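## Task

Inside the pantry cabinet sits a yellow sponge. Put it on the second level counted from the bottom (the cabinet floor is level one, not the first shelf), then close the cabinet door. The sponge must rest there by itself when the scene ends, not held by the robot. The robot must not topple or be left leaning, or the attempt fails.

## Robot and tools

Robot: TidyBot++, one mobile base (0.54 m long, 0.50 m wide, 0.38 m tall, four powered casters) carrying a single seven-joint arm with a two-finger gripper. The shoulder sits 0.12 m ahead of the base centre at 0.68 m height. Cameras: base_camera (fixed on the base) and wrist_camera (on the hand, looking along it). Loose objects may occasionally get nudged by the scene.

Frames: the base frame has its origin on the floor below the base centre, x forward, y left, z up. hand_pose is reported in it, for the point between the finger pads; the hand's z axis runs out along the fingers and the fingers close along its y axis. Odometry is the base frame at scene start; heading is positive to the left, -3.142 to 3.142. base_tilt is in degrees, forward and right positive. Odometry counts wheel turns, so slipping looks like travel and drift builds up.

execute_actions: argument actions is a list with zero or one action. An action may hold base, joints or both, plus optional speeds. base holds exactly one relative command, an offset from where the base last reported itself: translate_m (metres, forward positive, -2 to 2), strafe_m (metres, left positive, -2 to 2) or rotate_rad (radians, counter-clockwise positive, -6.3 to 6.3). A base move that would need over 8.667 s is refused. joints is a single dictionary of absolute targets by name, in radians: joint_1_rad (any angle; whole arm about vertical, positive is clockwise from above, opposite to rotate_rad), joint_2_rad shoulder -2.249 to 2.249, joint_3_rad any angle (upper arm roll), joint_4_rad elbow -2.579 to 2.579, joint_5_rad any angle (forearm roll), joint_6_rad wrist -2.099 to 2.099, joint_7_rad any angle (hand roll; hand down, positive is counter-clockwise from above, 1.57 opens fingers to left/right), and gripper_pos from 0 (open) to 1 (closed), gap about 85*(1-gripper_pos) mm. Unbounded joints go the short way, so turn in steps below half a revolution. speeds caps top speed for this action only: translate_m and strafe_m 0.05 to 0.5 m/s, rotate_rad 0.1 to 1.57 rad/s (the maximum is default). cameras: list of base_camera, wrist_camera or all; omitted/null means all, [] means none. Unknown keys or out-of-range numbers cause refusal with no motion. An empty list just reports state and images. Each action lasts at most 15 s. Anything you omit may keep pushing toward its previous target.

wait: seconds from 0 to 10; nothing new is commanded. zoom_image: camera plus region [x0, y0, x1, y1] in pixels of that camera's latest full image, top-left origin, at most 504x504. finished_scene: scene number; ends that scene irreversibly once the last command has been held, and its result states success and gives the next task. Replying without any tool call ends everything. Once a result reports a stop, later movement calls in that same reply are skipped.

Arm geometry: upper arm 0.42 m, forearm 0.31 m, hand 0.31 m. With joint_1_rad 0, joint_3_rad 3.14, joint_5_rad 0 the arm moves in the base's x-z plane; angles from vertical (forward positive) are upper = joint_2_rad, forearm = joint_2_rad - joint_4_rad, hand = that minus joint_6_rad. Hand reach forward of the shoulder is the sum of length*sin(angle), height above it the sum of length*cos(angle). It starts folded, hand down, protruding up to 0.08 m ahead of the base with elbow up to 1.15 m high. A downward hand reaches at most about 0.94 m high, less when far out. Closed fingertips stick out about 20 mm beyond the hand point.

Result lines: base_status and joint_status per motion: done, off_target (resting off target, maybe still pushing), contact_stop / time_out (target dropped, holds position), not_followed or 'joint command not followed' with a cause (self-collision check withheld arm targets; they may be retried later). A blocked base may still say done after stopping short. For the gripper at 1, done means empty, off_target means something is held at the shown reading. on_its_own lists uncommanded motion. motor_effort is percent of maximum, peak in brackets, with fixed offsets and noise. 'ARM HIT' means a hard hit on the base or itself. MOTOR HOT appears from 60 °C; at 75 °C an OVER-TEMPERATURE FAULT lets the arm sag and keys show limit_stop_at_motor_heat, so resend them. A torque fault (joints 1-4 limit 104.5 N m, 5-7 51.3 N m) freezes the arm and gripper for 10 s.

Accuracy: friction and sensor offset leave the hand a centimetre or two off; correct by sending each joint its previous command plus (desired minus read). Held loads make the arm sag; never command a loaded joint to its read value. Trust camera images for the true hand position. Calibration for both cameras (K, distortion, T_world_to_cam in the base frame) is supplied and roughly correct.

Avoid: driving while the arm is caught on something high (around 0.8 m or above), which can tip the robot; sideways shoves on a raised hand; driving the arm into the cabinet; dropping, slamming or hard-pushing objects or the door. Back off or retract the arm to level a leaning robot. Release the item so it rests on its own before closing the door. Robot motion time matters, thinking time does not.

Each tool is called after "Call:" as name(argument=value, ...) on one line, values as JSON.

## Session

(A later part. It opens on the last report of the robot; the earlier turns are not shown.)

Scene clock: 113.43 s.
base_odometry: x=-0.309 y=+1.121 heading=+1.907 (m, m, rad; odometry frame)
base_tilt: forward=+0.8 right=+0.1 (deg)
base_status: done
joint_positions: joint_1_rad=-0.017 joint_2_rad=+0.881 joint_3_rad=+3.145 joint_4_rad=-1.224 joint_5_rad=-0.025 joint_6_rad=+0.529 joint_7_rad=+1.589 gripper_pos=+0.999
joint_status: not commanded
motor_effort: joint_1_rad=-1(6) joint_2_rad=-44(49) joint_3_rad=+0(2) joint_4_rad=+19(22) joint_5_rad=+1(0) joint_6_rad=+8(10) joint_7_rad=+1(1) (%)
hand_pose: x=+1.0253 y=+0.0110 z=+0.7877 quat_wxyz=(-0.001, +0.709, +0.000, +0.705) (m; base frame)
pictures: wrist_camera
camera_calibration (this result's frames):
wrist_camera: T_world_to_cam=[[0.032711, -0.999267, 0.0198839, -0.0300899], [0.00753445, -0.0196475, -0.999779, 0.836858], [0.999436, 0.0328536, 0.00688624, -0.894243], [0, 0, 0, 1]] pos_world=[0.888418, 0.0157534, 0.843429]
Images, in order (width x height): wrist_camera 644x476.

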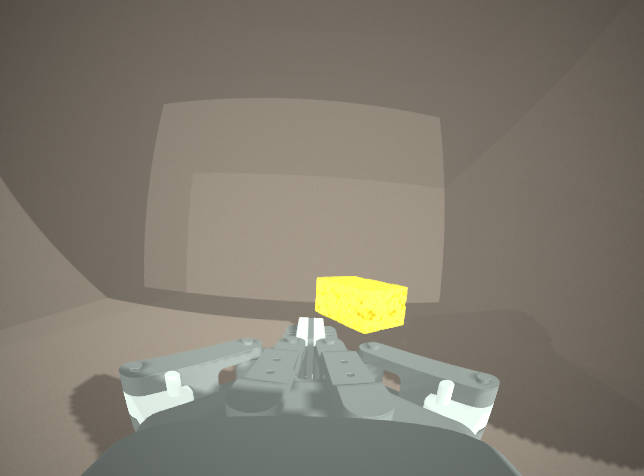

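Call:
execute_actions(actions=[{"base":{"translate_m":0.19},"speeds":{"translate_m":0.1}}], cameras=["wrist_camera"])

Call:
execute_actions(actions=[{"base":{"strafe_m":-0.04},"speeds":{"strafe_m":0.05}}], cameras=[])

Call:
execute_actions(actions=[{"base":{"translate_m":-0.2}}], cameras=["wrist_camera"])

Scene clock: 117.87 s.
base_odometry: x=-0.371 y=+1.300 heading=+1.907 (m, m, rad; odometry frame)
base_tilt: forward=+0.8 right=+0.1 (deg)
base_status: done
joint_positions: joint_1_rad=-0.017 joint_2_rad=+0.882 joint_3_rad=+3.145 joint_4_rad=-1.223 joint_5_rad=-0.025 joint_6_rad=+0.531 joint_7_rad=+1.589 gripper_pos=+0.999
joint_status: not commanded
motor_effort: joint_1_rad=-2(4) joint_2_rad=-44(48) joint_3_rad=+0(1) joint_4_rad=+18(21) joint_5_rad=+1(1) joint_6_rad=+8(9) joint_7_rad=+1(1) (%)
hand_pose: x=+1.0255 y=+0.0110 z=+0.7882 quat_wxyz=(-0.001, +0.708, +0.000, +0.706) (m; base frame)
pictures: wrist_camera
camera_calibration (this result's frames):
wrist_camera: T_world_to_cam=[[0.0326553, -0.999268, 0.0199321, -0.0300907], [0.00928182, -0.0196387, -0.999764, 0.835562], [0.999424, 0.0328326, 0.00863372, -0.895844], [0, 0, 0, 1]] pos_world=[0.888555, 0.0157536, 0.843699]
Images, in order (width x height): wrist_camera 644x476.

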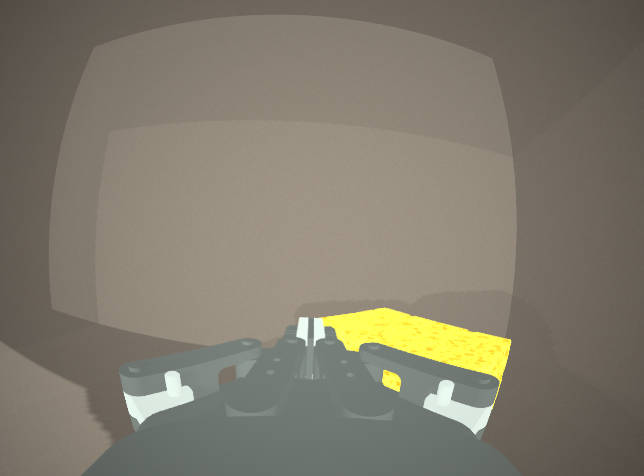

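Scene clock: 119.17 s.
base_odometry: x=-0.333 y=+1.313 heading=+1.907 (m, m, rad; odometry frame)
base_tilt: forward=+0.8 right=+0.1 (deg)
base_status: done
joint_positions: joint_1_rad=-0.018 joint_2_rad=+0.882 joint_3_rad=+3.145 joint_4_rad=-1.223 joint_5_rad=-0.025 joint_6_rad=+0.531 joint_7_rad=+1.589 gripper_pos=+0.999
joint_status: not commanded
motor_effort: joint_1_rad=-2(4) joint_2_rad=-46(46) joint_3_rad=+0(1) joint_4_rad=+19(19) joint_5_rad=+0(1) joint_6_rad=+9(9) joint_7_rad=+1(1) (%)
hand_pose: x=+1.0255 y=+0.0125 z=+0.7882 quat_wxyz=(-0.002, +0.708, +0.001, +0.706) (m; base frame)
pictures: none
No camera images: the call's "cameras" was empty. Leave "cameras" out to get every camera's image.

Scene clock: 120.77 s.
base_odometry: x=-0.267 y=+1.125 heading=+1.907 (m, m, rad; odometry frame)
base_tilt: forward=+0.8 right=+0.1 (deg)
base_status: done
joint_positions: joint_1_rad=-0.018 joint_2_rad=+0.882 joint_3_rad=+3.145 joint_4_rad=-1.222 joint_5_rad=-0.025 joint_6_rad=+0.531 joint_7_rad=+1.589 gripper_pos=+0.999
joint_status: not commanded
motor_effort: joint_1_rad=-1(3) joint_2_rad=-45(48) joint_3_rad=+0(0) joint_4_rad=+18(22) joint_5_rad=+0(0) joint_6_rad=+8(9) joint_7_rad=+1(1) (%)
hand_pose: x=+1.0257 y=+0.0125 z=+0.7880 quat_wxyz=(-0.002, +0.708, +0.001, +0.706) (m; base frame)
pictures: wrist_camera
camera_calibration (this result's frames):
wrist_camera: T_world_to_cam=[[0.0342952, -0.999214, 0.019876, -0.0302436], [0.00948035, -0.0195616, -0.999764, 0.835175], [0.999367, 0.0344755, 0.00880203, -0.896182], [0, 0, 0, 1]] pos_world=[0.888734, 0.0170139, 0.843467]
Images, in order (width x height): wrist_camera 644x476.

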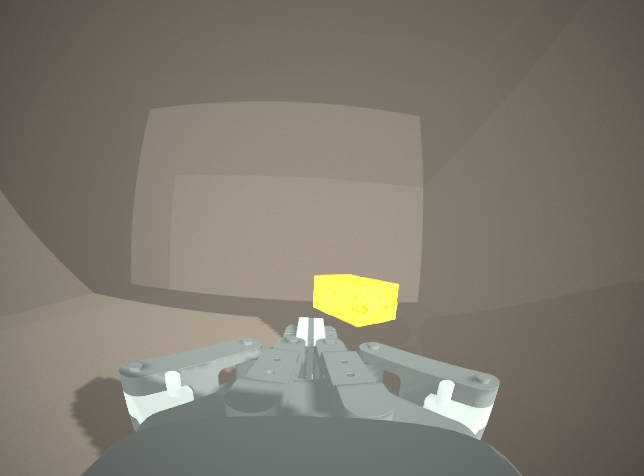

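Call:
execute_actions(actions=[{"base":{"strafe_m":0.015}}], cameras=[])

Call:
execute_actions(actions=[{"base":{"translate_m":0.225},"speeds":{"translate_m":0.12}}], cameras=[])

Call:
execute_actions(actions=[{"base":{"strafe_m":-0.06},"speeds":{"strafe_m":0.05}}], cameras=["wrist_camera"])

Call:
execute_actions(actions=[{"base":{"translate_m":-0.22}}], cameras=["wrist_camera"])

Scene clock: 124.07 s.
base_odometry: x=-0.281 y=+1.120 heading=+1.907 (m, m, rad; odometry frame)
base_tilt: forward=+0.8 right=+0.1 (deg)
base_status: done
joint_positions: joint_1_rad=-0.018 joint_2_rad=+0.882 joint_3_rad=+3.145 joint_4_rad=-1.222 joint_5_rad=-0.025 joint_6_rad=+0.531 joint_7_rad=+1.589 gripper_pos=+0.999
joint_status: not commanded
motor_effort: joint_1_rad=-1(6) joint_2_rad=-44(45) joint_3_rad=+0(1) joint_4_rad=+18(19) joint_5_rad=+0(1) joint_6_rad=+8(8) joint_7_rad=+1(1) (%)
hand_pose: x=+1.0257 y=+0.0124 z=+0.7880 quat_wxyz=(-0.002, +0.708, +0.001, +0.706) (m; base frame)
pictures: none
No camera images: the call's "cameras" was empty. Leave "cameras" out to get every camera's image.

Scene clock: 126.53 s.
base_odometry: x=-0.356 y=+1.332 heading=+1.908 (m, m, rad; odometry frame)
base_tilt: forward=+0.8 right=+0.1 (deg)
base_status: done
joint_positions: joint_1_rad=-0.018 joint_2_rad=+0.883 joint_3_rad=+3.145 joint_4_rad=-1.221 joint_5_rad=-0.025 joint_6_rad=+0.531 joint_7_rad=+1.589 gripper_pos=+0.999
joint_status: not commanded
motor_effort: joint_1_rad=-1(3) joint_2_rad=-45(46) joint_3_rad=+0(0) joint_4_rad=+19(21) joint_5_rad=+0(0) joint_6_rad=+8(9) joint_7_rad=+1(1) (%)
hand_pose: x=+1.0259 y=+0.0124 z=+0.7884 quat_wxyz=(-0.002, +0.708, +0.001, +0.706) (m; base frame)
pictures: none
No camera images: the call's "cameras" was empty. Leave "cameras" out to get every camera's image.

Scene clock: 128.20 s.
base_odometry: x=-0.299 y=+1.352 heading=+1.908 (m, m, rad; odometry frame)
base_tilt: forward=+0.8 right=+0.1 (deg)
base_status: done
joint_positions: joint_1_rad=-0.019 joint_2_rad=+0.883 joint_3_rad=+3.145 joint_4_rad=-1.221 joint_5_rad=-0.025 joint_6_rad=+0.531 joint_7_rad=+1.589 gripper_pos=+0.999
joint_status: not commanded
motor_effort: joint_1_rad=-1(3) joint_2_rad=-46(46) joint_3_rad=+0(1) joint_4_rad=+20(20) joint_5_rad=+1(0) joint_6_rad=+9(9) joint_7_rad=+1(1) (%)
hand_pose: x=+1.0259 y=+0.0131 z=+0.7884 quat_wxyz=(-0.002, +0.708, +0.001, +0.706) (m; base frame)
pictures: wrist_camera
camera_calibration (this result's frames):
wrist_camera: T_world_to_cam=[[0.0349839, -0.99919, 0.0198954, -0.030334], [0.0104732, -0.0195399, -0.999754, 0.834602], [0.999333, 0.0351837, 0.00978116, -0.897138], [0, 0, 0, 1]] pos_world=[0.88886, 0.0175633, 0.843776]
Images, in order (width x height): wrist_camera 644x476.

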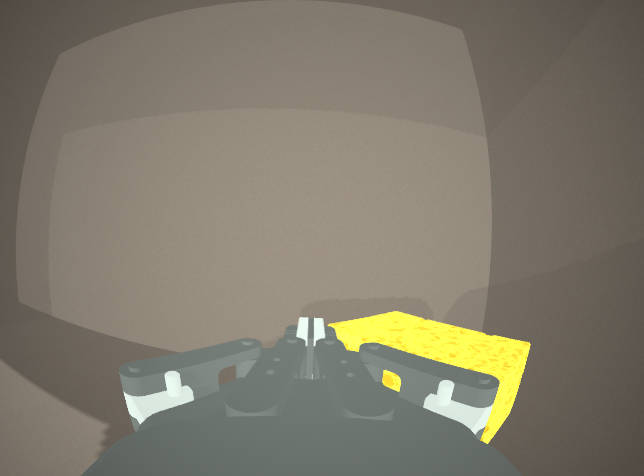

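Scene clock: 129.87 s.
base_odometry: x=-0.226 y=+1.144 heading=+1.908 (m, m, rad; odometry frame)
base_tilt: forward=+0.8 right=+0.1 (deg)
base_status: done
joint_positions: joint_1_rad=-0.019 joint_2_rad=+0.883 joint_3_rad=+3.145 joint_4_rad=-1.221 joint_5_rad=-0.025 joint_6_rad=+0.531 joint_7_rad=+1.589 gripper_pos=+0.999
joint_status: not commanded
motor_effort: joint_1_rad=-1(2) joint_2_rad=-46(49) joint_3_rad=+0(0) joint_4_rad=+19(22) joint_5_rad=+0(0) joint_6_rad=+8(10) joint_7_rad=+1(1) (%)
hand_pose: x=+1.0260 y=+0.0131 z=+0.7882 quat_wxyz=(-0.002, +0.708, +0.001, +0.706) (m; base frame)
pictures: wrist_camera
camera_calibration (this result's frames):
wrist_camera: T_world_to_cam=[[0.0349836, -0.99919, 0.0198975, -0.0303336], [0.0104664, -0.0195423, -0.999754, 0.834414], [0.999333, 0.0351833, 0.00977422, -0.897259], [0, 0, 0, 1]] pos_world=[0.888988, 0.0175658, 0.843582]
Images, in order (width x height): wrist_camera 644x476.

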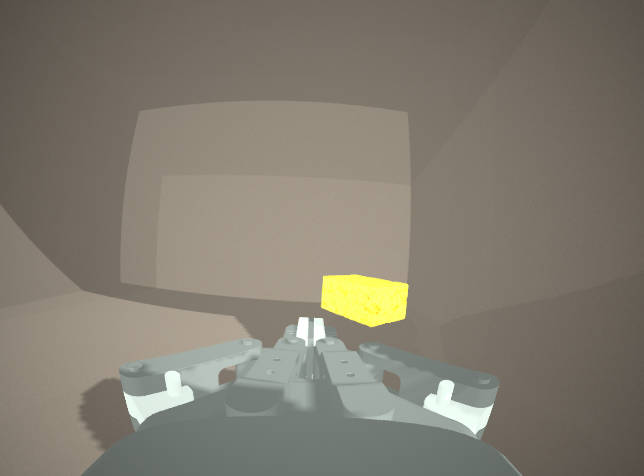

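Call:
execute_actions(actions=[{"base":{"strafe_m":-0.062},"joints":{"gripper_pos":0}}], cameras=[])

Call:
execute_actions(actions=[{"base":{"translate_m":0.12},"speeds":{"translate_m":0.1}}], cameras=["wrist_camera"])

Scene clock: 132.43 s.
base_odometry: x=-0.168 y=+1.165 heading=+1.908 (m, m, rad; odometry frame)
base_tilt: forward=+0.8 right=+0.1 (deg)
base_status: done
joint_positions: joint_1_rad=-0.015 joint_2_rad=+0.883 joint_3_rad=+3.144 joint_4_rad=-1.221 joint_5_rad=-0.025 joint_6_rad=+0.531 joint_7_rad=+1.589 gripper_pos=+0.000
joint_status: all done
motor_effort: joint_1_rad=-1(5) joint_2_rad=-44(46) joint_3_rad=+0(1) joint_4_rad=+18(20) joint_5_rad=+1(0) joint_6_rad=+8(9) joint_7_rad=+1(1) (%)
hand_pose: x=+1.0261 y=+0.0099 z=+0.7882 quat_wxyz=(-0.001, +0.708, +0.000, +0.706) (m; base frame)
pictures: none
No camera images: the call's "cameras" was empty. Leave "cameras" out to get every camera's image.

Scene clock: 134.20 s.
base_odometry: x=-0.207 y=+1.278 heading=+1.907 (m, m, rad; odometry frame)
base_tilt: forward=+0.8 right=+0.1 (deg)
base_status: done
joint_positions: joint_1_rad=-0.015 joint_2_rad=+0.883 joint_3_rad=+3.144 joint_4_rad=-1.220 joint_5_rad=-0.025 joint_6_rad=+0.531 joint_7_rad=+1.589 gripper_pos=+0.000
joint_status: not commanded
motor_effort: joint_1_rad=-1(0) joint_2_rad=-44(47) joint_3_rad=+0(0) joint_4_rad=+18(21) joint_5_rad=+1(0) joint_6_rad=+8(9) joint_7_rad=+1(1) (%)
hand_pose: x=+1.0262 y=+0.0099 z=+0.7885 quat_wxyz=(-0.001, +0.708, +0.000, +0.706) (m; base frame)
pictures: wrist_camera
camera_calibration (this result's frames):
wrist_camera: T_world_to_cam=[[0.0314159, -0.999313, 0.0196851, -0.029761], [0.0110353, -0.0193469, -0.999752, 0.834011], [0.999445, 0.0316253, 0.0104199, -0.897933], [0, 0, 0, 1]] pos_world=[0.889167, 0.0147923, 0.843746]
Images, in order (width x height): wrist_camera 644x476.

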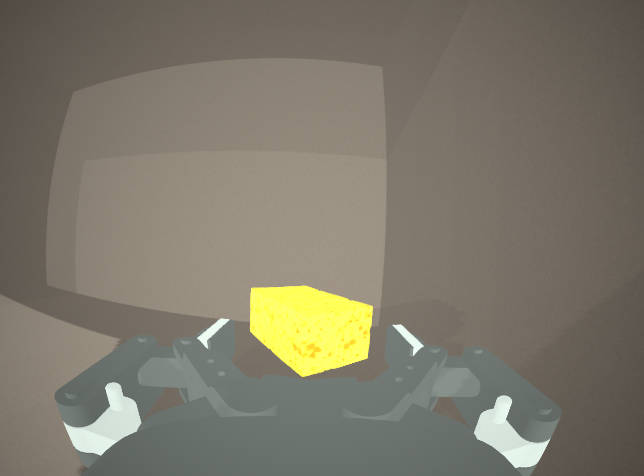

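Fits between the fingers. Advance and close.

Call:
execute_actions(actions=[{"base":{"translate_m":0.07},"speeds":{"translate_m":0.08}}], cameras=["wrist_camera"])

Call:
execute_actions(actions=[{"joints":{"gripper_pos":1}}], cameras=["wrist_camera"])

Scene clock: 136.67 s.
base_odometry: x=-0.230 y=+1.344 heading=+1.907 (m, m, rad; odometry frame)
base_tilt: forward=+0.8 right=+0.1 (deg)
base_status: done
joint_positions: joint_1_rad=-0.015 joint_2_rad=+0.884 joint_3_rad=+3.144 joint_4_rad=-1.220 joint_5_rad=-0.025 joint_6_rad=+0.531 joint_7_rad=+1.589 gripper_pos=+0.000
joint_status: not commanded
motor_effort: joint_1_rad=+0(4) joint_2_rad=-45(47) joint_3_rad=+0(1) joint_4_rad=+18(21) joint_5_rad=+0(1) joint_6_rad=+8(9) joint_7_rad=+1(1) (%)
hand_pose: x=+1.0264 y=+0.0099 z=+0.7885 quat_wxyz=(-0.001, +0.708, +0.000, +0.707) (m; base frame)
pictures: wrist_camera
camera_calibration (this result's frames):
wrist_camera: T_world_to_cam=[[0.0314122, -0.999313, 0.0196898, -0.0297632], [0.011277, -0.0193439, -0.999749, 0.833802], [0.999443, 0.0316263, 0.0106616, -0.89824], [0, 0, 0, 1]] pos_world=[0.889272, 0.0147943, 0.843756]
Images, in order (width x height): wrist_camera 644x476.

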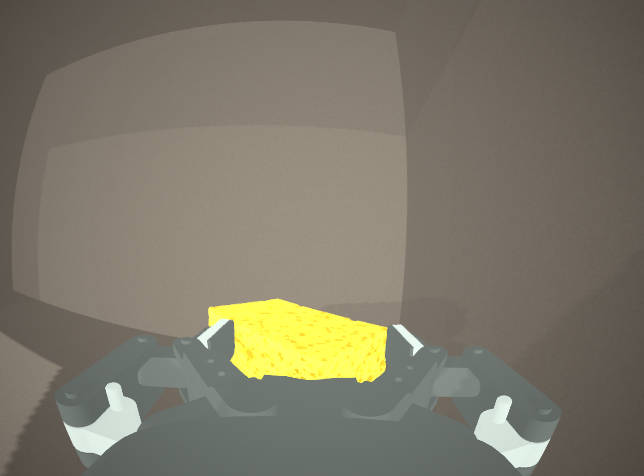

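Scene clock: 137.90 s.
base_odometry: x=-0.230 y=+1.344 heading=+1.907 (m, m, rad; odometry frame)
base_tilt: forward=+0.8 right=+0.1 (deg)
base_status: not commanded
joint_positions: joint_1_rad=-0.008 joint_2_rad=+0.874 joint_3_rad=+3.146 joint_4_rad=-1.201 joint_5_rad=-0.025 joint_6_rad=+0.573 joint_7_rad=+1.589 gripper_pos=+0.999
joint_status: all done
motor_effort: joint_1_rad=-2(13) joint_2_rad=-42(49) joint_3_rad=-1(5) joint_4_rad=+16(31) joint_5_rad=+1(3) joint_6_rad=+5(9) joint_7_rad=+1(3) (%)
hand_pose: x=+1.0274 y=+0.0022 z=+0.8213 quat_wxyz=(+0.003, +0.682, -0.003, +0.731) (m; base frame)
pictures: wrist_camera
camera_calibration (this result's frames):
wrist_camera: T_world_to_cam=[[0.0208524, -0.999527, 0.0226085, -0.0296021], [0.0812688, -0.020844, -0.996474, 0.79181], [0.996474, 0.0226162, 0.0807957, -0.953926], [0, 0, 0, 1]] pos_world=[0.88683, 0.00849063, 0.866761]
Images, in order (width x height): wrist_camera 644x476.

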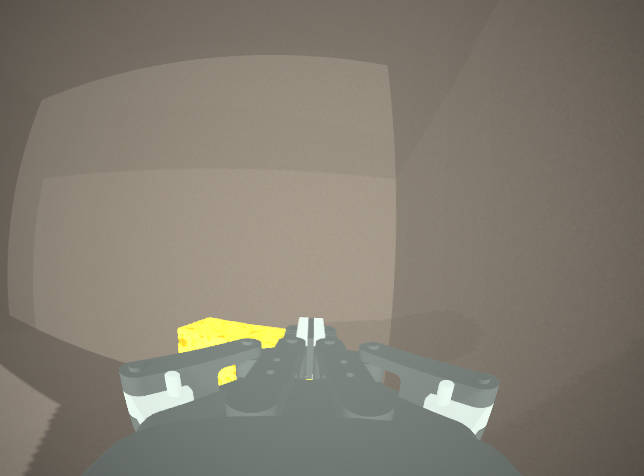

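Call:
execute_actions(actions=[{"base":{"translate_m":-0.2},"speeds":{"translate_m":0.2}}], cameras=[])

Call:
execute_actions(actions=[{"joints":{"gripper_pos":0,"joint_2_rad":0.92,"joint_4_rad":-1.2,"joint_6_rad":0.56}}], cameras=["wrist_camera"])

Scene clock: 140.97 s.
base_odometry: x=-0.164 y=+1.155 heading=+1.908 (m, m, rad; odometry frame)
base_tilt: forward=+0.7 right=+0.1 (deg)
base_status: done
joint_positions: joint_1_rad=-0.009 joint_2_rad=+0.895 joint_3_rad=+3.146 joint_4_rad=-1.204 joint_5_rad=-0.025 joint_6_rad=+0.573 joint_7_rad=+1.589 gripper_pos=+0.999
joint_status: not commanded
motor_effort: joint_1_rad=-1(4) joint_2_rad=-49(53) joint_3_rad=+0(1) joint_4_rad=+21(23) joint_5_rad=+0(1) joint_6_rad=+9(11) joint_7_rad=+1(1) (%)
hand_pose: x=+1.0298 y=+0.0031 z=+0.8012 quat_wxyz=(+0.003, +0.691, -0.003, +0.723) (m; base frame)
pictures: none
No camera images: the call's "cameras" was empty. Leave "cameras" out to get every camera's image.

Scene clock: 142.07 s.
base_odometry: x=-0.164 y=+1.155 heading=+1.908 (m, m, rad; odometry frame)
base_tilt: forward=+0.8 right=+0.1 (deg)
base_status: not commanded
joint_positions: joint_1_rad=-0.009 joint_2_rad=+0.897 joint_3_rad=+3.146 joint_4_rad=-1.203 joint_5_rad=-0.025 joint_6_rad=+0.573 joint_7_rad=+1.589 gripper_pos=+0.000
joint_status: all done
motor_effort: joint_1_rad=-1(0) joint_2_rad=-50(50) joint_3_rad=+0(0) joint_4_rad=+22(22) joint_5_rad=+0(0) joint_6_rad=+9(10) joint_7_rad=+1(1) (%)
hand_pose: x=+1.0302 y=+0.0031 z=+0.7992 quat_wxyz=(+0.003, +0.691, -0.003, +0.722) (m; base frame)
pictures: wrist_camera
camera_calibration (this result's frames):
wrist_camera: T_world_to_cam=[[0.0222988, -0.999503, 0.0222779, -0.0295515], [0.0566365, -0.0209847, -0.998174, 0.796375], [0.998146, 0.0235198, 0.0561404, -0.936979], [0, 0, 0, 1]] pos_world=[0.890797, 0.00921241, 0.848181]
Images, in order (width x height): wrist_camera 644x476.

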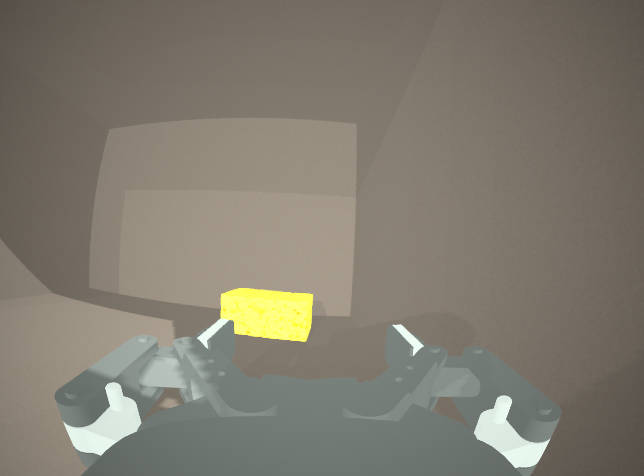

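Call:
execute_actions(actions=[{"base":{"strafe_m":0.075},"joints":{"gripper_pos":1,"joint_2_rad":0.935,"joint_6_rad":0.5}}], cameras=["wrist_camera"])

Call:
execute_actions(actions=[{"base":{"translate_m":0.21},"speeds":{"translate_m":0.1}}], cameras=["wrist_camera"])

Call:
execute_actions(actions=[{"base":{"translate_m":-0.2}}], cameras=["wrist_camera"])

Scene clock: 145.67 s.
base_odometry: x=-0.235 y=+1.130 heading=+1.908 (m, m, rad; odometry frame)
base_tilt: forward=+0.8 right=+0.1 (deg)
base_status: done
joint_positions: joint_1_rad=-0.020 joint_2_rad=+0.899 joint_3_rad=+3.146 joint_4_rad=-1.198 joint_5_rad=-0.025 joint_6_rad=+0.548 joint_7_rad=+1.589 gripper_pos=+0.999
joint_status: all done
motor_effort: joint_1_rad=-1(7) joint_2_rad=-44(49) joint_3_rad=+0(2) joint_4_rad=+18(21) joint_5_rad=+0(1) joint_6_rad=+8(10) joint_7_rad=+1(1) (%)
hand_pose: x=+1.0313 y=+0.0135 z=+0.7920 quat_wxyz=(-0.002, +0.700, +0.001, +0.714) (m; base frame)
pictures: wrist_camera
camera_calibration (this result's frames):
wrist_camera: T_world_to_cam=[[0.0345359, -0.999171, 0.0215752, -0.0310617], [0.0338611, -0.0204059, -0.999218, 0.813657], [0.99883, 0.0352395, 0.0331283, -0.92054], [0, 0, 0, 1]] pos_world=[0.892984, 0.0180068, 0.844186]
Images, in order (width x height): wrist_camera 644x476.

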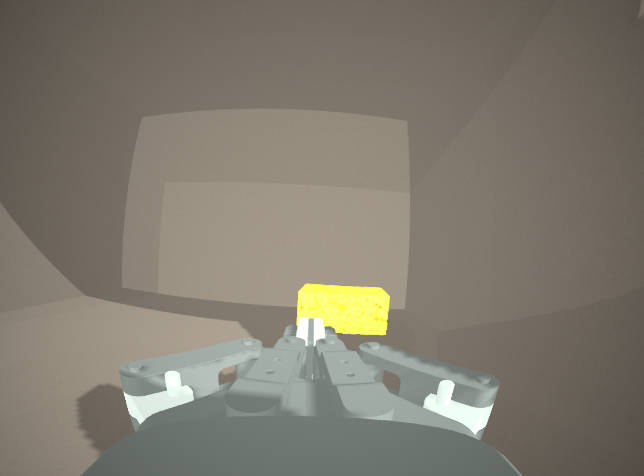

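Scene clock: 148.33 s.
base_odometry: x=-0.305 y=+1.329 heading=+1.908 (m, m, rad; odometry frame)
base_tilt: forward=+0.8 right=+0.1 (deg)
base_status: done
joint_positions: joint_1_rad=-0.020 joint_2_rad=+0.898 joint_3_rad=+3.146 joint_4_rad=-1.197 joint_5_rad=-0.025 joint_6_rad=+0.541 joint_7_rad=+1.589 gripper_pos=+0.999
joint_status: not commanded
motor_effort: joint_1_rad=-1(3) joint_2_rad=-44(50) joint_3_rad=+0(0) joint_4_rad=+18(21) joint_5_rad=+0(0) joint_6_rad=+10(10) joint_7_rad=+1(1) (%)
hand_pose: x=+1.0313 y=+0.0135 z=+0.7920 quat_wxyz=(-0.002, +0.701, +0.001, +0.713) (m; base frame)
pictures: wrist_camera
camera_calibration (this result's frames):
wrist_camera: T_world_to_cam=[[0.0347406, -0.999167, 0.0214229, -0.0311138], [0.0299302, -0.020386, -0.999344, 0.817749], [0.998948, 0.035359, 0.0291971, -0.917551], [0, 0, 0, 1]] pos_world=[0.893192, 0.0180265, 0.844669]
Images, in order (width x height): wrist_camera 644x476.

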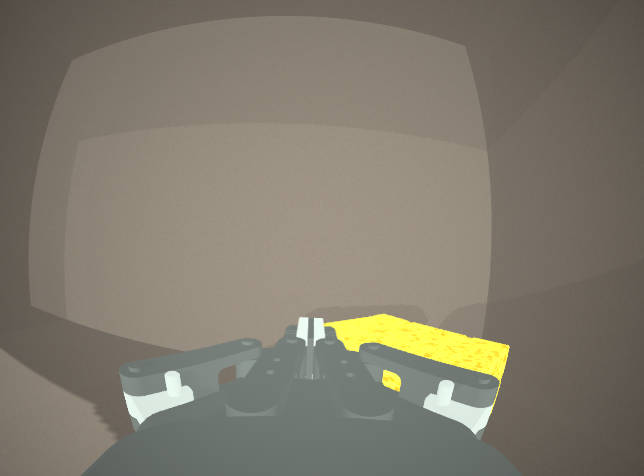

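Scene clock: 150.00 s.
base_odometry: x=-0.239 y=+1.140 heading=+1.908 (m, m, rad; odometry frame)
base_tilt: forward=+0.8 right=+0.1 (deg)
base_status: done
joint_positions: joint_1_rad=-0.020 joint_2_rad=+0.900 joint_3_rad=+3.146 joint_4_rad=-1.194 joint_5_rad=-0.025 joint_6_rad=+0.540 joint_7_rad=+1.589 gripper_pos=+0.999
joint_status: not commanded
motor_effort: joint_1_rad=-2(6) joint_2_rad=-44(50) joint_3_rad=+0(2) joint_4_rad=+19(21) joint_5_rad=+1(1) joint_6_rad=+8(10) joint_7_rad=+1(1) (%)
hand_pose: x=+1.0321 y=+0.0138 z=+0.7912 quat_wxyz=(-0.002, +0.701, +0.002, +0.713) (m; base frame)
pictures: wrist_camera
camera_calibration (this result's frames):
wrist_camera: T_world_to_cam=[[0.0350964, -0.999158, 0.0212293, -0.031049], [0.0292732, -0.0202055, -0.999367, 0.817626], [0.998955, 0.0356957, 0.0285395, -0.917779], [0, 0, 0, 1]] pos_world=[0.893975, 0.0182584, 0.843961]
Images, in order (width x height): wrist_camera 644x476.

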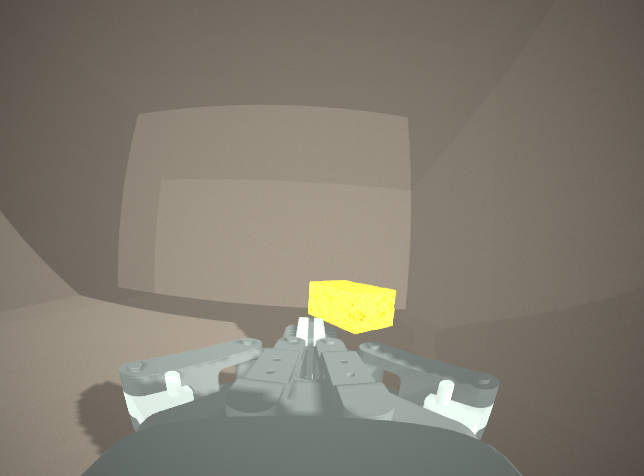

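Call:
execute_actions(actions=[{"base":{"strafe_m":-0.05},"joints":{"gripper_pos":0,"joint_2_rad":0.97}}], cameras=[])

Call:
execute_actions(actions=[{"base":{"translate_m":0.145},"speeds":{"translate_m":0.1}}], cameras=["wrist_camera"])

Call:
execute_actions(actions=[{"base":{"strafe_m":0.035},"speeds":{"strafe_m":0.05}}], cameras=["wrist_camera"])

Scene clock: 154.13 s.
base_odometry: x=-0.191 y=+1.156 heading=+1.908 (m, m, rad; odometry frame)
base_tilt: forward=+0.8 right=+0.1 (deg)
base_status: done
joint_positions: joint_1_rad=-0.021 joint_2_rad=+0.902 joint_3_rad=+3.142 joint_4_rad=-1.191 joint_5_rad=-0.025 joint_6_rad=+0.540 joint_7_rad=+1.589 gripper_pos=+0.000
joint_status: joint_2_rad off_target (ended at +0.902, target +0.970); the others done
motor_effort: joint_1_rad=-2(6) joint_2_rad=-41(43) joint_3_rad=-1(2) joint_4_rad=+16(18) joint_5_rad=+1(1) joint_6_rad=+7(8) joint_7_rad=+1(2) (%)
hand_pose: x=+1.0327 y=+0.0163 z=+0.7913 quat_wxyz=(-0.004, +0.701, +0.002, +0.713) (m; base frame)
pictures: none
No camera images: the call's "cameras" was empty. Leave "cameras" out to get every camera's image.

Scene clock: 156.13 s.
base_odometry: x=-0.239 y=+1.293 heading=+1.908 (m, m, rad; odometry frame)
base_tilt: forward=+0.7 right=+0.1 (deg)
base_status: done
joint_positions: joint_1_rad=-0.021 joint_2_rad=+0.902 joint_3_rad=+3.142 joint_4_rad=-1.189 joint_5_rad=-0.025 joint_6_rad=+0.540 joint_7_rad=+1.589 gripper_pos=+0.000
joint_status: not commanded
motor_effort: joint_1_rad=-1(1) joint_2_rad=-38(42) joint_3_rad=+0(0) joint_4_rad=+16(18) joint_5_rad=+0(1) joint_6_rad=+9(10) joint_7_rad=+1(1) (%)
hand_pose: x=+1.0329 y=+0.0163 z=+0.7924 quat_wxyz=(-0.004, +0.700, +0.002, +0.714) (m; base frame)
pictures: wrist_camera
camera_calibration (this result's frames):
wrist_camera: T_world_to_cam=[[0.0380414, -0.999099, 0.0188186, -0.0297543], [0.0322418, -0.0175952, -0.999325, 0.815769], [0.998756, 0.0386225, 0.0315434, -0.920994], [0, 0, 0, 1]] pos_world=[0.894678, 0.0201972, 0.84483]
Images, in order (width x height): wrist_camera 644x476.

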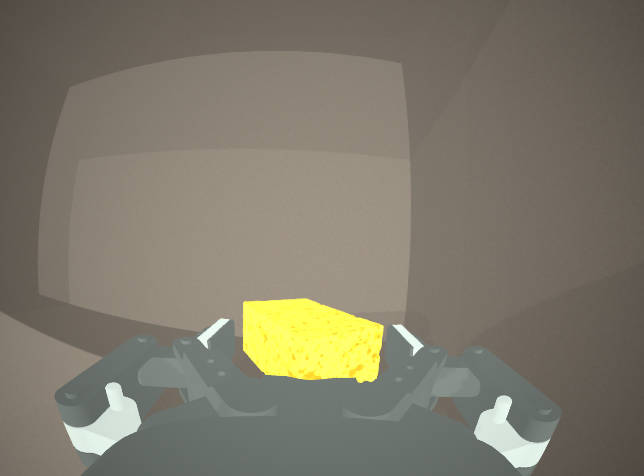

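Scene clock: 157.33 s.
base_odometry: x=-0.272 y=+1.282 heading=+1.908 (m, m, rad; odometry frame)
base_tilt: forward=+0.8 right=+0.1 (deg)
base_status: done
joint_positions: joint_1_rad=-0.017 joint_2_rad=+0.902 joint_3_rad=+3.142 joint_4_rad=-1.189 joint_5_rad=-0.025 joint_6_rad=+0.540 joint_7_rad=+1.589 gripper_pos=+0.000
joint_status: not commanded
motor_effort: joint_1_rad=-2(6) joint_2_rad=-40(41) joint_3_rad=+0(2) joint_4_rad=+17(17) joint_5_rad=+0(1) joint_6_rad=+9(10) joint_7_rad=+1(1) (%)
hand_pose: x=+1.0330 y=+0.0127 z=+0.7924 quat_wxyz=(-0.002, +0.700, +0.000, +0.714) (m; base frame)
pictures: wrist_camera
camera_calibration (this result's frames):
wrist_camera: T_world_to_cam=[[0.0341109, -0.999241, 0.0188187, -0.0292867], [0.0321723, -0.017722, -0.999325, 0.815777], [0.9989, 0.0346933, 0.0315434, -0.921011], [0, 0, 0, 1]] pos_world=[0.894752, 0.0171457, 0.84483]
Images, in order (width x height): wrist_camera 644x476.

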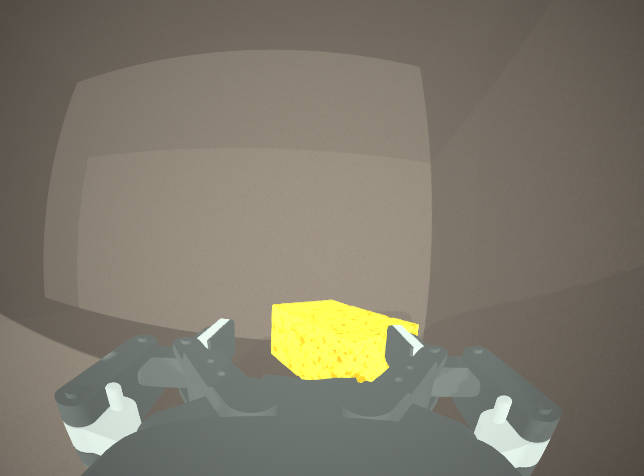

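Call:
execute_actions(actions=[{"base":{"translate_m":-0.13},"joints":{"joint_2_rad":0.86}}], cameras=[])

Call:
execute_actions(actions=[{"base":{"strafe_m":-0.02},"joints":{"joint_6_rad":0.36}}], cameras=["wrist_camera"])

Scene clock: 161.03 s.
base_odometry: x=-0.229 y=+1.159 heading=+1.908 (m, m, rad; odometry frame)
base_tilt: forward=+0.8 right=+0.1 (deg)
base_status: done
joint_positions: joint_1_rad=-0.017 joint_2_rad=+0.878 joint_3_rad=+3.142 joint_4_rad=-1.189 joint_5_rad=-0.025 joint_6_rad=+0.539 joint_7_rad=+1.589 gripper_pos=+0.000
joint_status: all done
motor_effort: joint_1_rad=-2(0) joint_2_rad=-49(52) joint_3_rad=+0(0) joint_4_rad=+21(23) joint_5_rad=+0(1) joint_6_rad=+9(10) joint_7_rad=+1(1) (%)
hand_pose: x=+1.0302 y=+0.0127 z=+0.8143 quat_wxyz=(-0.003, +0.692, +0.000, +0.722) (m; base frame)
pictures: none
No camera images: the call's "cameras" was empty. Leave "cameras" out to get every camera's image.

Scene clock: 161.87 s.
base_odometry: x=-0.210 y=+1.165 heading=+1.907 (m, m, rad; odometry frame)
base_tilt: forward=+0.8 right=+0.1 (deg)
base_status: done
joint_positions: joint_1_rad=-0.015 joint_2_rad=+0.868 joint_3_rad=+3.142 joint_4_rad=-1.188 joint_5_rad=-0.025 joint_6_rad=+0.399 joint_7_rad=+1.589 gripper_pos=+0.000
joint_status: all done
motor_effort: joint_1_rad=-2(3) joint_2_rad=-49(50) joint_3_rad=+0(1) joint_4_rad=+22(22) joint_5_rad=+0(0) joint_6_rad=+9(10) joint_7_rad=+1(2) (%)
hand_pose: x=+1.0283 y=+0.0114 z=+0.7803 quat_wxyz=(-0.003, +0.737, +0.000, +0.676) (m; base frame)
pictures: wrist_camera
camera_calibration (this result's frames):
wrist_camera: T_world_to_cam=[[0.0364518, -0.999223, 0.015008, -0.0296817], [-0.0729147, -0.0176373, -0.997182, 0.910131], [0.996672, 0.0352548, -0.073501, -0.831645], [0, 0, 0, 1]] pos_world=[0.896321, 0.0157131, 0.846885]
Images, in order (width x height): wrist_camera 644x476.

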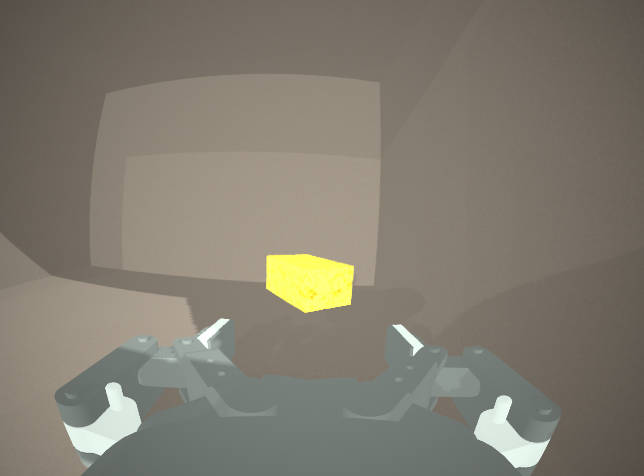

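Call:
execute_actions(actions=[{"base":{"translate_m":0.12},"joints":{"joint_6_rad":0.32},"speeds":{"translate_m":0.1}}], cameras=["wrist_camera"])

Call:
execute_actions(actions=[{"base":{"translate_m":0.06},"speeds":{"translate_m":0.08}}], cameras=["wrist_camera"])

Scene clock: 165.07 s.
base_odometry: x=-0.250 y=+1.279 heading=+1.907 (m, m, rad; odometry frame)
base_tilt: forward=+0.8 right=+0.1 (deg)
base_status: done
joint_positions: joint_1_rad=-0.015 joint_2_rad=+0.861 joint_3_rad=+3.142 joint_4_rad=-1.188 joint_5_rad=-0.025 joint_6_rad=+0.362 joint_7_rad=+1.589 gripper_pos=+0.000
joint_status: all done
motor_effort: joint_1_rad=-1(1) joint_2_rad=-49(50) joint_3_rad=+0(0) joint_4_rad=+21(22) joint_5_rad=+1(0) joint_6_rad=+9(10) joint_7_rad=+1(1) (%)
hand_pose: x=+1.0264 y=+0.0116 z=+0.7753 quat_wxyz=(-0.003, +0.747, +0.001, +0.665) (m; base frame)
pictures: wrist_camera
camera_calibration (this result's frames):
wrist_camera: T_world_to_cam=[[0.0376985, -0.999193, 0.0138794, -0.0297061], [-0.102935, -0.0176983, -0.994531, 0.93378], [0.993973, 0.0360636, -0.103519, -0.804138], [0, 0, 0, 1]] pos_world=[0.896531, 0.0158443, 0.845841]
Images, in order (width x height): wrist_camera 644x476.

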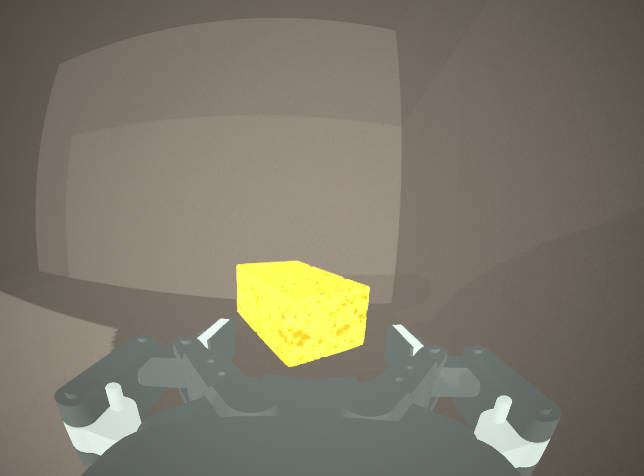

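Scene clock: 166.33 s.
base_odometry: x=-0.270 y=+1.336 heading=+1.907 (m, m, rad; odometry frame)
base_tilt: forward=+0.8 right=+0.1 (deg)
base_status: done
joint_positions: joint_1_rad=-0.015 joint_2_rad=+0.861 joint_3_rad=+3.142 joint_4_rad=-1.188 joint_5_rad=-0.025 joint_6_rad=+0.362 joint_7_rad=+1.589 gripper_pos=+0.000
joint_status: not commanded
motor_effort: joint_1_rad=-2(5) joint_2_rad=-48(49) joint_3_rad=+0(1) joint_4_rad=+21(23) joint_5_rad=+1(0) joint_6_rad=+9(9) joint_7_rad=+1(1) (%)
hand_pose: x=+1.0264 y=+0.0116 z=+0.7752 quat_wxyz=(-0.003, +0.747, +0.001, +0.665) (m; base frame)
pictures: wrist_camera
camera_calibration (this result's frames):
wrist_camera: T_world_to_cam=[[0.0377112, -0.999192, 0.0138672, -0.0297056], [-0.10327, -0.0176996, -0.994496, 0.934021], [0.993938, 0.0360716, -0.103854, -0.803825], [0, 0, 0, 1]] pos_world=[0.89653, 0.0158455, 0.845811]
Images, in order (width x height): wrist_camera 644x476.

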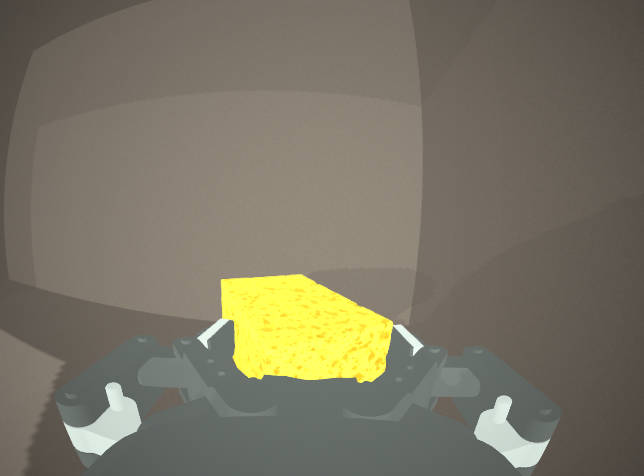

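Call:
execute_actions(actions=[{"base":{"translate_m":0.025},"speeds":{"translate_m":0.06}}], cameras=[])

Call:
execute_actions(actions=[{"joints":{"gripper_pos":1}}], cameras=["wrist_camera"])

Scene clock: 168.63 s.
base_odometry: x=-0.278 y=+1.359 heading=+1.906 (m, m, rad; odometry frame)
base_tilt: forward=+0.8 right=+0.1 (deg)
base_status: done
joint_positions: joint_1_rad=-0.027 joint_2_rad=+0.856 joint_3_rad=+3.137 joint_4_rad=-1.197 joint_5_rad=-0.025 joint_6_rad=+0.361 joint_7_rad=+1.589 gripper_pos=+0.000
joint_status: not commanded
motor_effort: joint_1_rad=-1(4) joint_2_rad=-47(49) joint_3_rad=+0(3) joint_4_rad=+20(25) joint_5_rad=+0(2) joint_6_rad=+9(10) joint_7_rad=+1(1) (%)
hand_pose: x=+1.0240 y=+0.0252 z=+0.7747 quat_wxyz=(-0.010, +0.748, +0.005, +0.663) (m; base frame)
pictures: none
No camera images: the call's "cameras" was empty. Leave "cameras" out to get every camera's image.

Scene clock: 169.73 s.
base_odometry: x=-0.278 y=+1.359 heading=+1.906 (m, m, rad; odometry frame)
base_tilt: forward=+0.8 right=+0.1 (deg)
base_status: not commanded
joint_positions: joint_1_rad=-0.026 joint_2_rad=+0.843 joint_3_rad=+3.137 joint_4_rad=-1.212 joint_5_rad=-0.025 joint_6_rad=+0.360 joint_7_rad=+1.589 gripper_pos=+0.357
joint_status: gripper_pos off_target (ended at +0.357, target +1.000)
motor_effort: joint_1_rad=-2(0) joint_2_rad=-46(48) joint_3_rad=+0(1) joint_4_rad=+23(28) joint_5_rad=+0(2) joint_6_rad=+9(10) joint_7_rad=+1(2) (%)
hand_pose: x=+1.0199 y=+0.0248 z=+0.7763 quat_wxyz=(-0.009, +0.750, +0.005, +0.661) (m; base frame)
pictures: wrist_camera
camera_calibration (this result's frames):
wrist_camera: T_world_to_cam=[[0.0530347, -0.998548, 0.00947859, -0.0285133], [-0.111861, -0.0153728, -0.993605, 0.942682], [0.992308, 0.0516352, -0.112513, -0.789685], [0, 0, 0, 1]] pos_world=[0.890572, 0.0267954, 0.848073]
Images, in order (width x height): wrist_camera 644x476.

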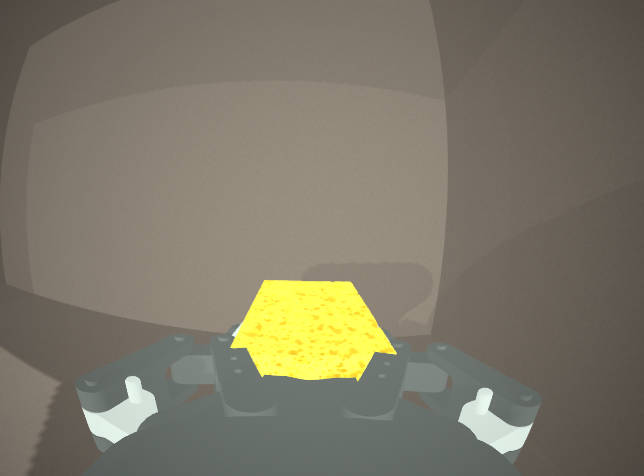

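Call:
execute_actions(actions=[{"joints":{"joint_2_rad":0.82,"joint_4_rad":-1.2}}], cameras=[])

Call:
execute_actions(actions=[{"base":{"translate_m":-0.65},"speeds":{"translate_m":0.3}}], cameras=[])

Call:
execute_actions(actions=[{"joints":{"joint_2_rad":1.38,"joint_4_rad":-1.01,"joint_6_rad":0.9}}])

Scene clock: 173.70 s.
base_odometry: x=-0.278 y=+1.359 heading=+1.906 (m, m, rad; odometry frame)
base_tilt: forward=+0.8 right=+0.1 (deg)
base_status: not commanded
joint_positions: joint_1_rad=-0.026 joint_2_rad=+0.841 joint_3_rad=+3.137 joint_4_rad=-1.212 joint_5_rad=-0.025 joint_6_rad=+0.356 joint_7_rad=+1.589 gripper_pos=+0.357
joint_status: all done
motor_effort: joint_1_rad=-1(2) joint_2_rad=-48(50) joint_3_rad=+0(0) joint_4_rad=+22(25) joint_5_rad=+0(0) joint_6_rad=+9(11) joint_7_rad=+1(1) (%)
hand_pose: x=+1.0195 y=+0.0248 z=+0.7771 quat_wxyz=(-0.010, +0.751, +0.005, +0.661) (m; base frame)
pictures: none
No camera images: the call's "cameras" was empty. Leave "cameras" out to get every camera's image.

Scene clock: 176.90 s.
base_odometry: x=-0.063 y=+0.745 heading=+1.907 (m, m, rad; odometry frame)
base_tilt: forward=+0.8 right=+0.1 (deg)
base_status: done
joint_positions: joint_1_rad=-0.026 joint_2_rad=+0.838 joint_3_rad=+3.137 joint_4_rad=-1.212 joint_5_rad=-0.025 joint_6_rad=+0.356 joint_7_rad=+1.589 gripper_pos=+0.357
joint_status: not commanded
motor_effort: joint_1_rad=-1(5) joint_2_rad=-48(51) joint_3_rad=+0(1) joint_4_rad=+22(22) joint_5_rad=+0(1) joint_6_rad=+9(10) joint_7_rad=+1(1) (%)
hand_pose: x=+1.0192 y=+0.0242 z=+0.7799 quat_wxyz=(-0.009, +0.749, +0.005, +0.662) (m; base frame)
pictures: none
No camera images: the call's "cameras" was empty. Leave "cameras" out to get every camera's image.

Scene clock: 178.90 s.
base_odometry: x=-0.063 y=+0.745 heading=+1.907 (m, m, rad; odometry frame)
base_tilt: forward=+0.7 right=+0.1 (deg)
base_status: not commanded
joint_positions: joint_1_rad=-0.026 joint_2_rad=+1.381 joint_3_rad=+3.137 joint_4_rad=-1.034 joint_5_rad=-0.025 joint_6_rad=+0.858 joint_7_rad=+1.589 gripper_pos=+0.357
joint_status: all done
motor_effort: joint_1_rad=-1(1) joint_2_rad=-53(59) joint_3_rad=+0(0) joint_4_rad=+17(22) joint_5_rad=+1(0) joint_6_rad=+9(11) joint_7_rad=+1(1) (%)
hand_pose: x=+1.0520 y=+0.0209 z=+0.5304 quat_wxyz=(-0.004, +0.702, +0.002, +0.712) (m; base frame)
pictures: base_camera, wrist_camera
camera_calibration (this result's frames):
wrist_camera: T_world_to_cam=[[0.037846, -0.999112, 0.0185017, -0.0205969], [0.0260132, -0.0175236, -0.999508, 0.559984], [0.998945, 0.0383087, 0.0253269, -0.928863], [0, 0, 0, 1]] pos_world=[0.914095, 0.0248179, 0.583615]
Images, in order (width x height): base_camera 644x364, wrist_camera 644x476.

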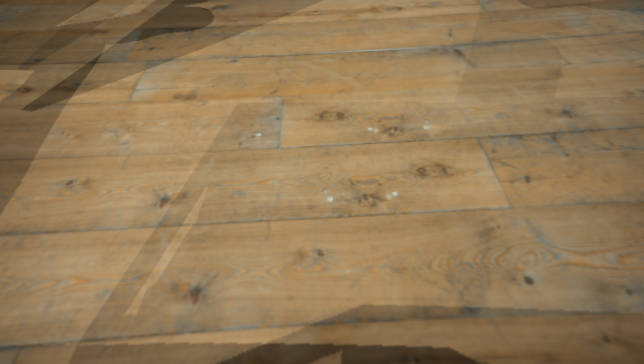

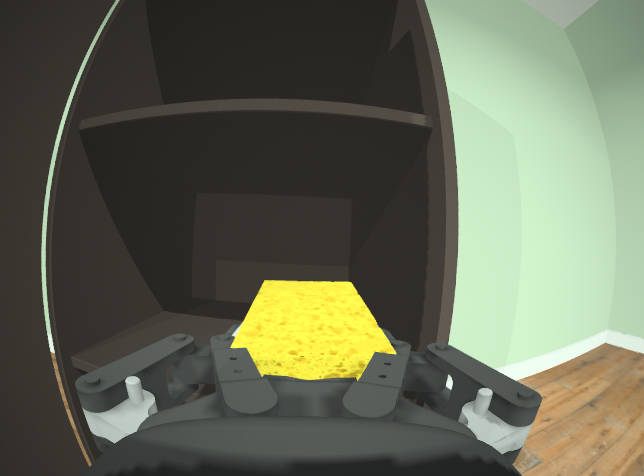

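Call:
execute_actions(actions=[{"base":{"strafe_m":0.06}}], cameras=[])

Call:
execute_actions(actions=[{"base":{"translate_m":0.33},"speeds":{"translate_m":0.15}}], cameras=[])

Call:
execute_actions(actions=[{"joints":{"joint_2_rad":1.43}}], cameras=["wrist_camera"])

Scene clock: 182.00 s.
base_odometry: x=-0.120 y=+0.726 heading=+1.907 (m, m, rad; odometry frame)
base_tilt: forward=+0.8 right=+0.1 (deg)
base_status: done
joint_positions: joint_1_rad=-0.028 joint_2_rad=+1.381 joint_3_rad=+3.137 joint_4_rad=-1.034 joint_5_rad=-0.025 joint_6_rad=+0.858 joint_7_rad=+1.589 gripper_pos=+0.357
joint_status: not commanded
motor_effort: joint_1_rad=-2(4) joint_2_rad=-54(54) joint_3_rad=+0(1) joint_4_rad=+18(18) joint_5_rad=+0(0) joint_6_rad=+9(10) joint_7_rad=+1(1) (%)
hand_pose: x=+1.0520 y=+0.0233 z=+0.5306 quat_wxyz=(-0.005, +0.702, +0.002, +0.712) (m; base frame)
pictures: none
No camera images: the call's "cameras" was empty. Leave "cameras" out to get every camera's image.

Scene clock: 184.87 s.
base_odometry: x=-0.229 y=+1.037 heading=+1.907 (m, m, rad; odometry frame)
base_tilt: forward=+0.8 right=+0.1 (deg)
base_status: done
joint_positions: joint_1_rad=-0.028 joint_2_rad=+1.381 joint_3_rad=+3.137 joint_4_rad=-1.032 joint_5_rad=-0.025 joint_6_rad=+0.858 joint_7_rad=+1.589 gripper_pos=+0.357
joint_status: not commanded
motor_effort: joint_1_rad=-1(3) joint_2_rad=-54(57) joint_3_rad=+0(0) joint_4_rad=+18(19) joint_5_rad=+0(1) joint_6_rad=+10(10) joint_7_rad=+1(1) (%)
hand_pose: x=+1.0525 y=+0.0233 z=+0.5318 quat_wxyz=(-0.005, +0.701, +0.002, +0.713) (m; base frame)
pictures: none
No camera images: the call's "cameras" was empty. Leave "cameras" out to get every camera's image.

Scene clock: 185.77 s.
base_odometry: x=-0.229 y=+1.037 heading=+1.907 (m, m, rad; odometry frame)
base_tilt: forward=+0.8 right=+0.1 (deg)
base_status: not commanded
joint_positions: joint_1_rad=-0.028 joint_2_rad=+1.416 joint_3_rad=+3.137 joint_4_rad=-1.030 joint_5_rad=-0.025 joint_6_rad=+0.859 joint_7_rad=+1.589 gripper_pos=+0.357
joint_status: all done
motor_effort: joint_1_rad=-1(1) joint_2_rad=-53(55) joint_3_rad=+0(0) joint_4_rad=+17(18) joint_5_rad=+0(1) joint_6_rad=+10(10) joint_7_rad=+1(1) (%)
hand_pose: x=+1.0471 y=+0.0232 z=+0.5005 quat_wxyz=(-0.004, +0.713, +0.003, +0.701) (m; base frame)
pictures: wrist_camera
camera_calibration (this result's frames):
wrist_camera: T_world_to_cam=[[0.0409225, -0.998997, 0.0181628, -0.0206534], [-0.00328514, -0.0183124, -0.999827, 0.561156], [0.999157, 0.0408557, -0.00403124, -0.908861], [0, 0, 0, 1]] pos_world=[0.910784, 0.0267756, 0.55777]
Images, in order (width x height): wrist_camera 644x476.

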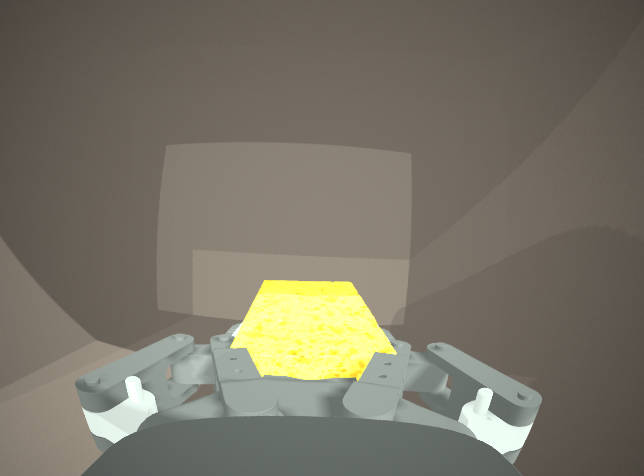

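Lower a bit more, release, back out.

Call:
execute_actions(actions=[{"joints":{"joint_2_rad":1.455}}], cameras=[])

Call:
execute_actions(actions=[{"joints":{"gripper_pos":0}}], cameras=[])

Call:
execute_actions(actions=[{"joints":{"joint_2_rad":1.41}}], cameras=[])

Call:
execute_actions(actions=[{"base":{"translate_m":-0.6},"speeds":{"translate_m":0.35}}], cameras=[])

Call:
execute_actions(actions=[{"joints":{"joint_6_rad":0.7}}])

Scene clock: 192.20 s.
base_odometry: x=-0.229 y=+1.037 heading=+1.907 (m, m, rad; odometry frame)
base_tilt: forward=+0.8 right=+0.1 (deg)
base_status: not commanded
joint_positions: joint_1_rad=-0.028 joint_2_rad=+1.436 joint_3_rad=+3.137 joint_4_rad=-1.030 joint_5_rad=-0.025 joint_6_rad=+0.859 joint_7_rad=+1.589 gripper_pos=+0.357
joint_status: all done
motor_effort: joint_1_rad=-1(1) joint_2_rad=-54(54) joint_3_rad=+0(0) joint_4_rad=+17(18) joint_5_rad=+1(0) joint_6_rad=+10(10) joint_7_rad=+1(1) (%)
hand_pose: x=+1.0433 y=+0.0231 z=+0.4818 quat_wxyz=(-0.004, +0.720, +0.003, +0.694) (m; base frame)
pictures: none
No camera images: the call's "cameras" was empty. Leave "cameras" out to get every camera's image.

Scene clock: 193.30 s.
base_odometry: x=-0.229 y=+1.037 heading=+1.907 (m, m, rad; odometry frame)
base_tilt: forward=+0.8 right=+0.1 (deg)
base_status: not commanded
joint_positions: joint_1_rad=-0.028 joint_2_rad=+1.436 joint_3_rad=+3.137 joint_4_rad=-1.030 joint_5_rad=-0.025 joint_6_rad=+0.859 joint_7_rad=+1.589 gripper_pos=+0.000
joint_status: all done
motor_effort: joint_1_rad=+0(0) joint_2_rad=-53(54) joint_3_rad=+0(0) joint_4_rad=+17(17) joint_5_rad=+0(0) joint_6_rad=+9(10) joint_7_rad=+1(1) (%)
hand_pose: x=+1.0433 y=+0.0231 z=+0.4818 quat_wxyz=(-0.004, +0.720, +0.003, +0.694) (m; base frame)
pictures: none
No camera images: the call's "cameras" was empty. Leave "cameras" out to get every camera's image.

Scene clock: 194.03 s.
base_odometry: x=-0.229 y=+1.037 heading=+1.907 (m, m, rad; odometry frame)
base_tilt: forward=+0.8 right=+0.1 (deg)
base_status: not commanded
joint_positions: joint_1_rad=-0.028 joint_2_rad=+1.425 joint_3_rad=+3.137 joint_4_rad=-1.029 joint_5_rad=-0.025 joint_6_rad=+0.859 joint_7_rad=+1.589 gripper_pos=+0.000
joint_status: all done
motor_effort: joint_1_rad=-2(1) joint_2_rad=-53(57) joint_3_rad=+0(0) joint_4_rad=+17(18) joint_5_rad=+0(0) joint_6_rad=+9(10) joint_7_rad=+1(1) (%)
hand_pose: x=+1.0455 y=+0.0231 z=+0.4919 quat_wxyz=(-0.004, +0.716, +0.003, +0.698) (m; base frame)
pictures: none
No camera images: the call's "cameras" was empty. Leave "cameras" out to get every camera's image.

Scene clock: 196.93 s.
base_odometry: x=-0.031 y=+0.470 heading=+1.907 (m, m, rad; odometry frame)
base_tilt: forward=+0.8 right=+0.1 (deg)
base_status: done
joint_positions: joint_1_rad=-0.027 joint_2_rad=+1.425 joint_3_rad=+3.137 joint_4_rad=-1.026 joint_5_rad=-0.025 joint_6_rad=+0.859 joint_7_rad=+1.589 gripper_pos=+0.000
joint_status: not commanded
motor_effort: joint_1_rad=-1(7) joint_2_rad=-54(55) joint_3_rad=+0(2) joint_4_rad=+17(19) joint_5_rad=+0(1) joint_6_rad=+10(10) joint_7_rad=+1(1) (%)
hand_pose: x=+1.0463 y=+0.0216 z=+0.4936 quat_wxyz=(-0.004, +0.715, +0.002, +0.699) (m; base frame)
pictures: none
No camera images: the call's "cameras" was empty. Leave "cameras" out to get every camera's image.

Scene clock: 197.60 s.
base_odometry: x=-0.031 y=+0.471 heading=+1.907 (m, m, rad; odometry frame)
base_tilt: forward=+0.8 right=+0.1 (deg)
base_status: not commanded
joint_positions: joint_1_rad=-0.027 joint_2_rad=+1.422 joint_3_rad=+3.137 joint_4_rad=-1.026 joint_5_rad=-0.025 joint_6_rad=+0.728 joint_7_rad=+1.589 gripper_pos=+0.000
joint_status: all done
motor_effort: joint_1_rad=-1(1) joint_2_rad=-53(58) joint_3_rad=+0(0) joint_4_rad=+17(20) joint_5_rad=+0(0) joint_6_rad=+9(10) joint_7_rad=+1(1) (%)
hand_pose: x=+1.0437 y=+0.0225 z=+0.4566 quat_wxyz=(-0.004, +0.758, +0.003, +0.653) (m; base frame)
pictures: base_camera, wrist_camera
camera_calibration (this result's frames):
wrist_camera: T_world_to_cam=[[0.0441045, -0.998933, 0.0137188, -0.0217169], [-0.135245, -0.0195759, -0.990619, 0.650829], [0.98983, 0.0418354, -0.135964, -0.835672], [0, 0, 0, 1]] pos_world=[0.916152, 0.0260075, 0.5314]
Images, in order (width x height): base_camera 644x364, wrist_camera 644x476.

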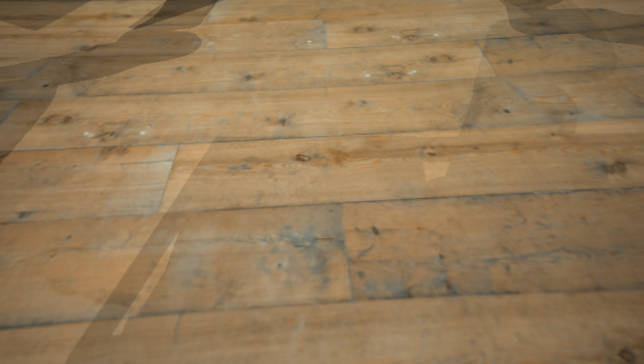

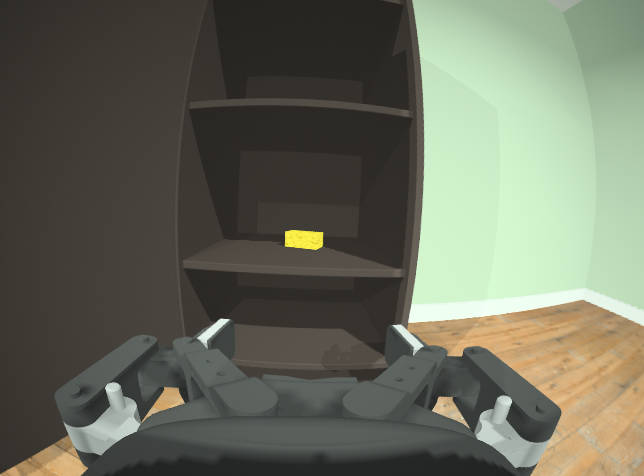

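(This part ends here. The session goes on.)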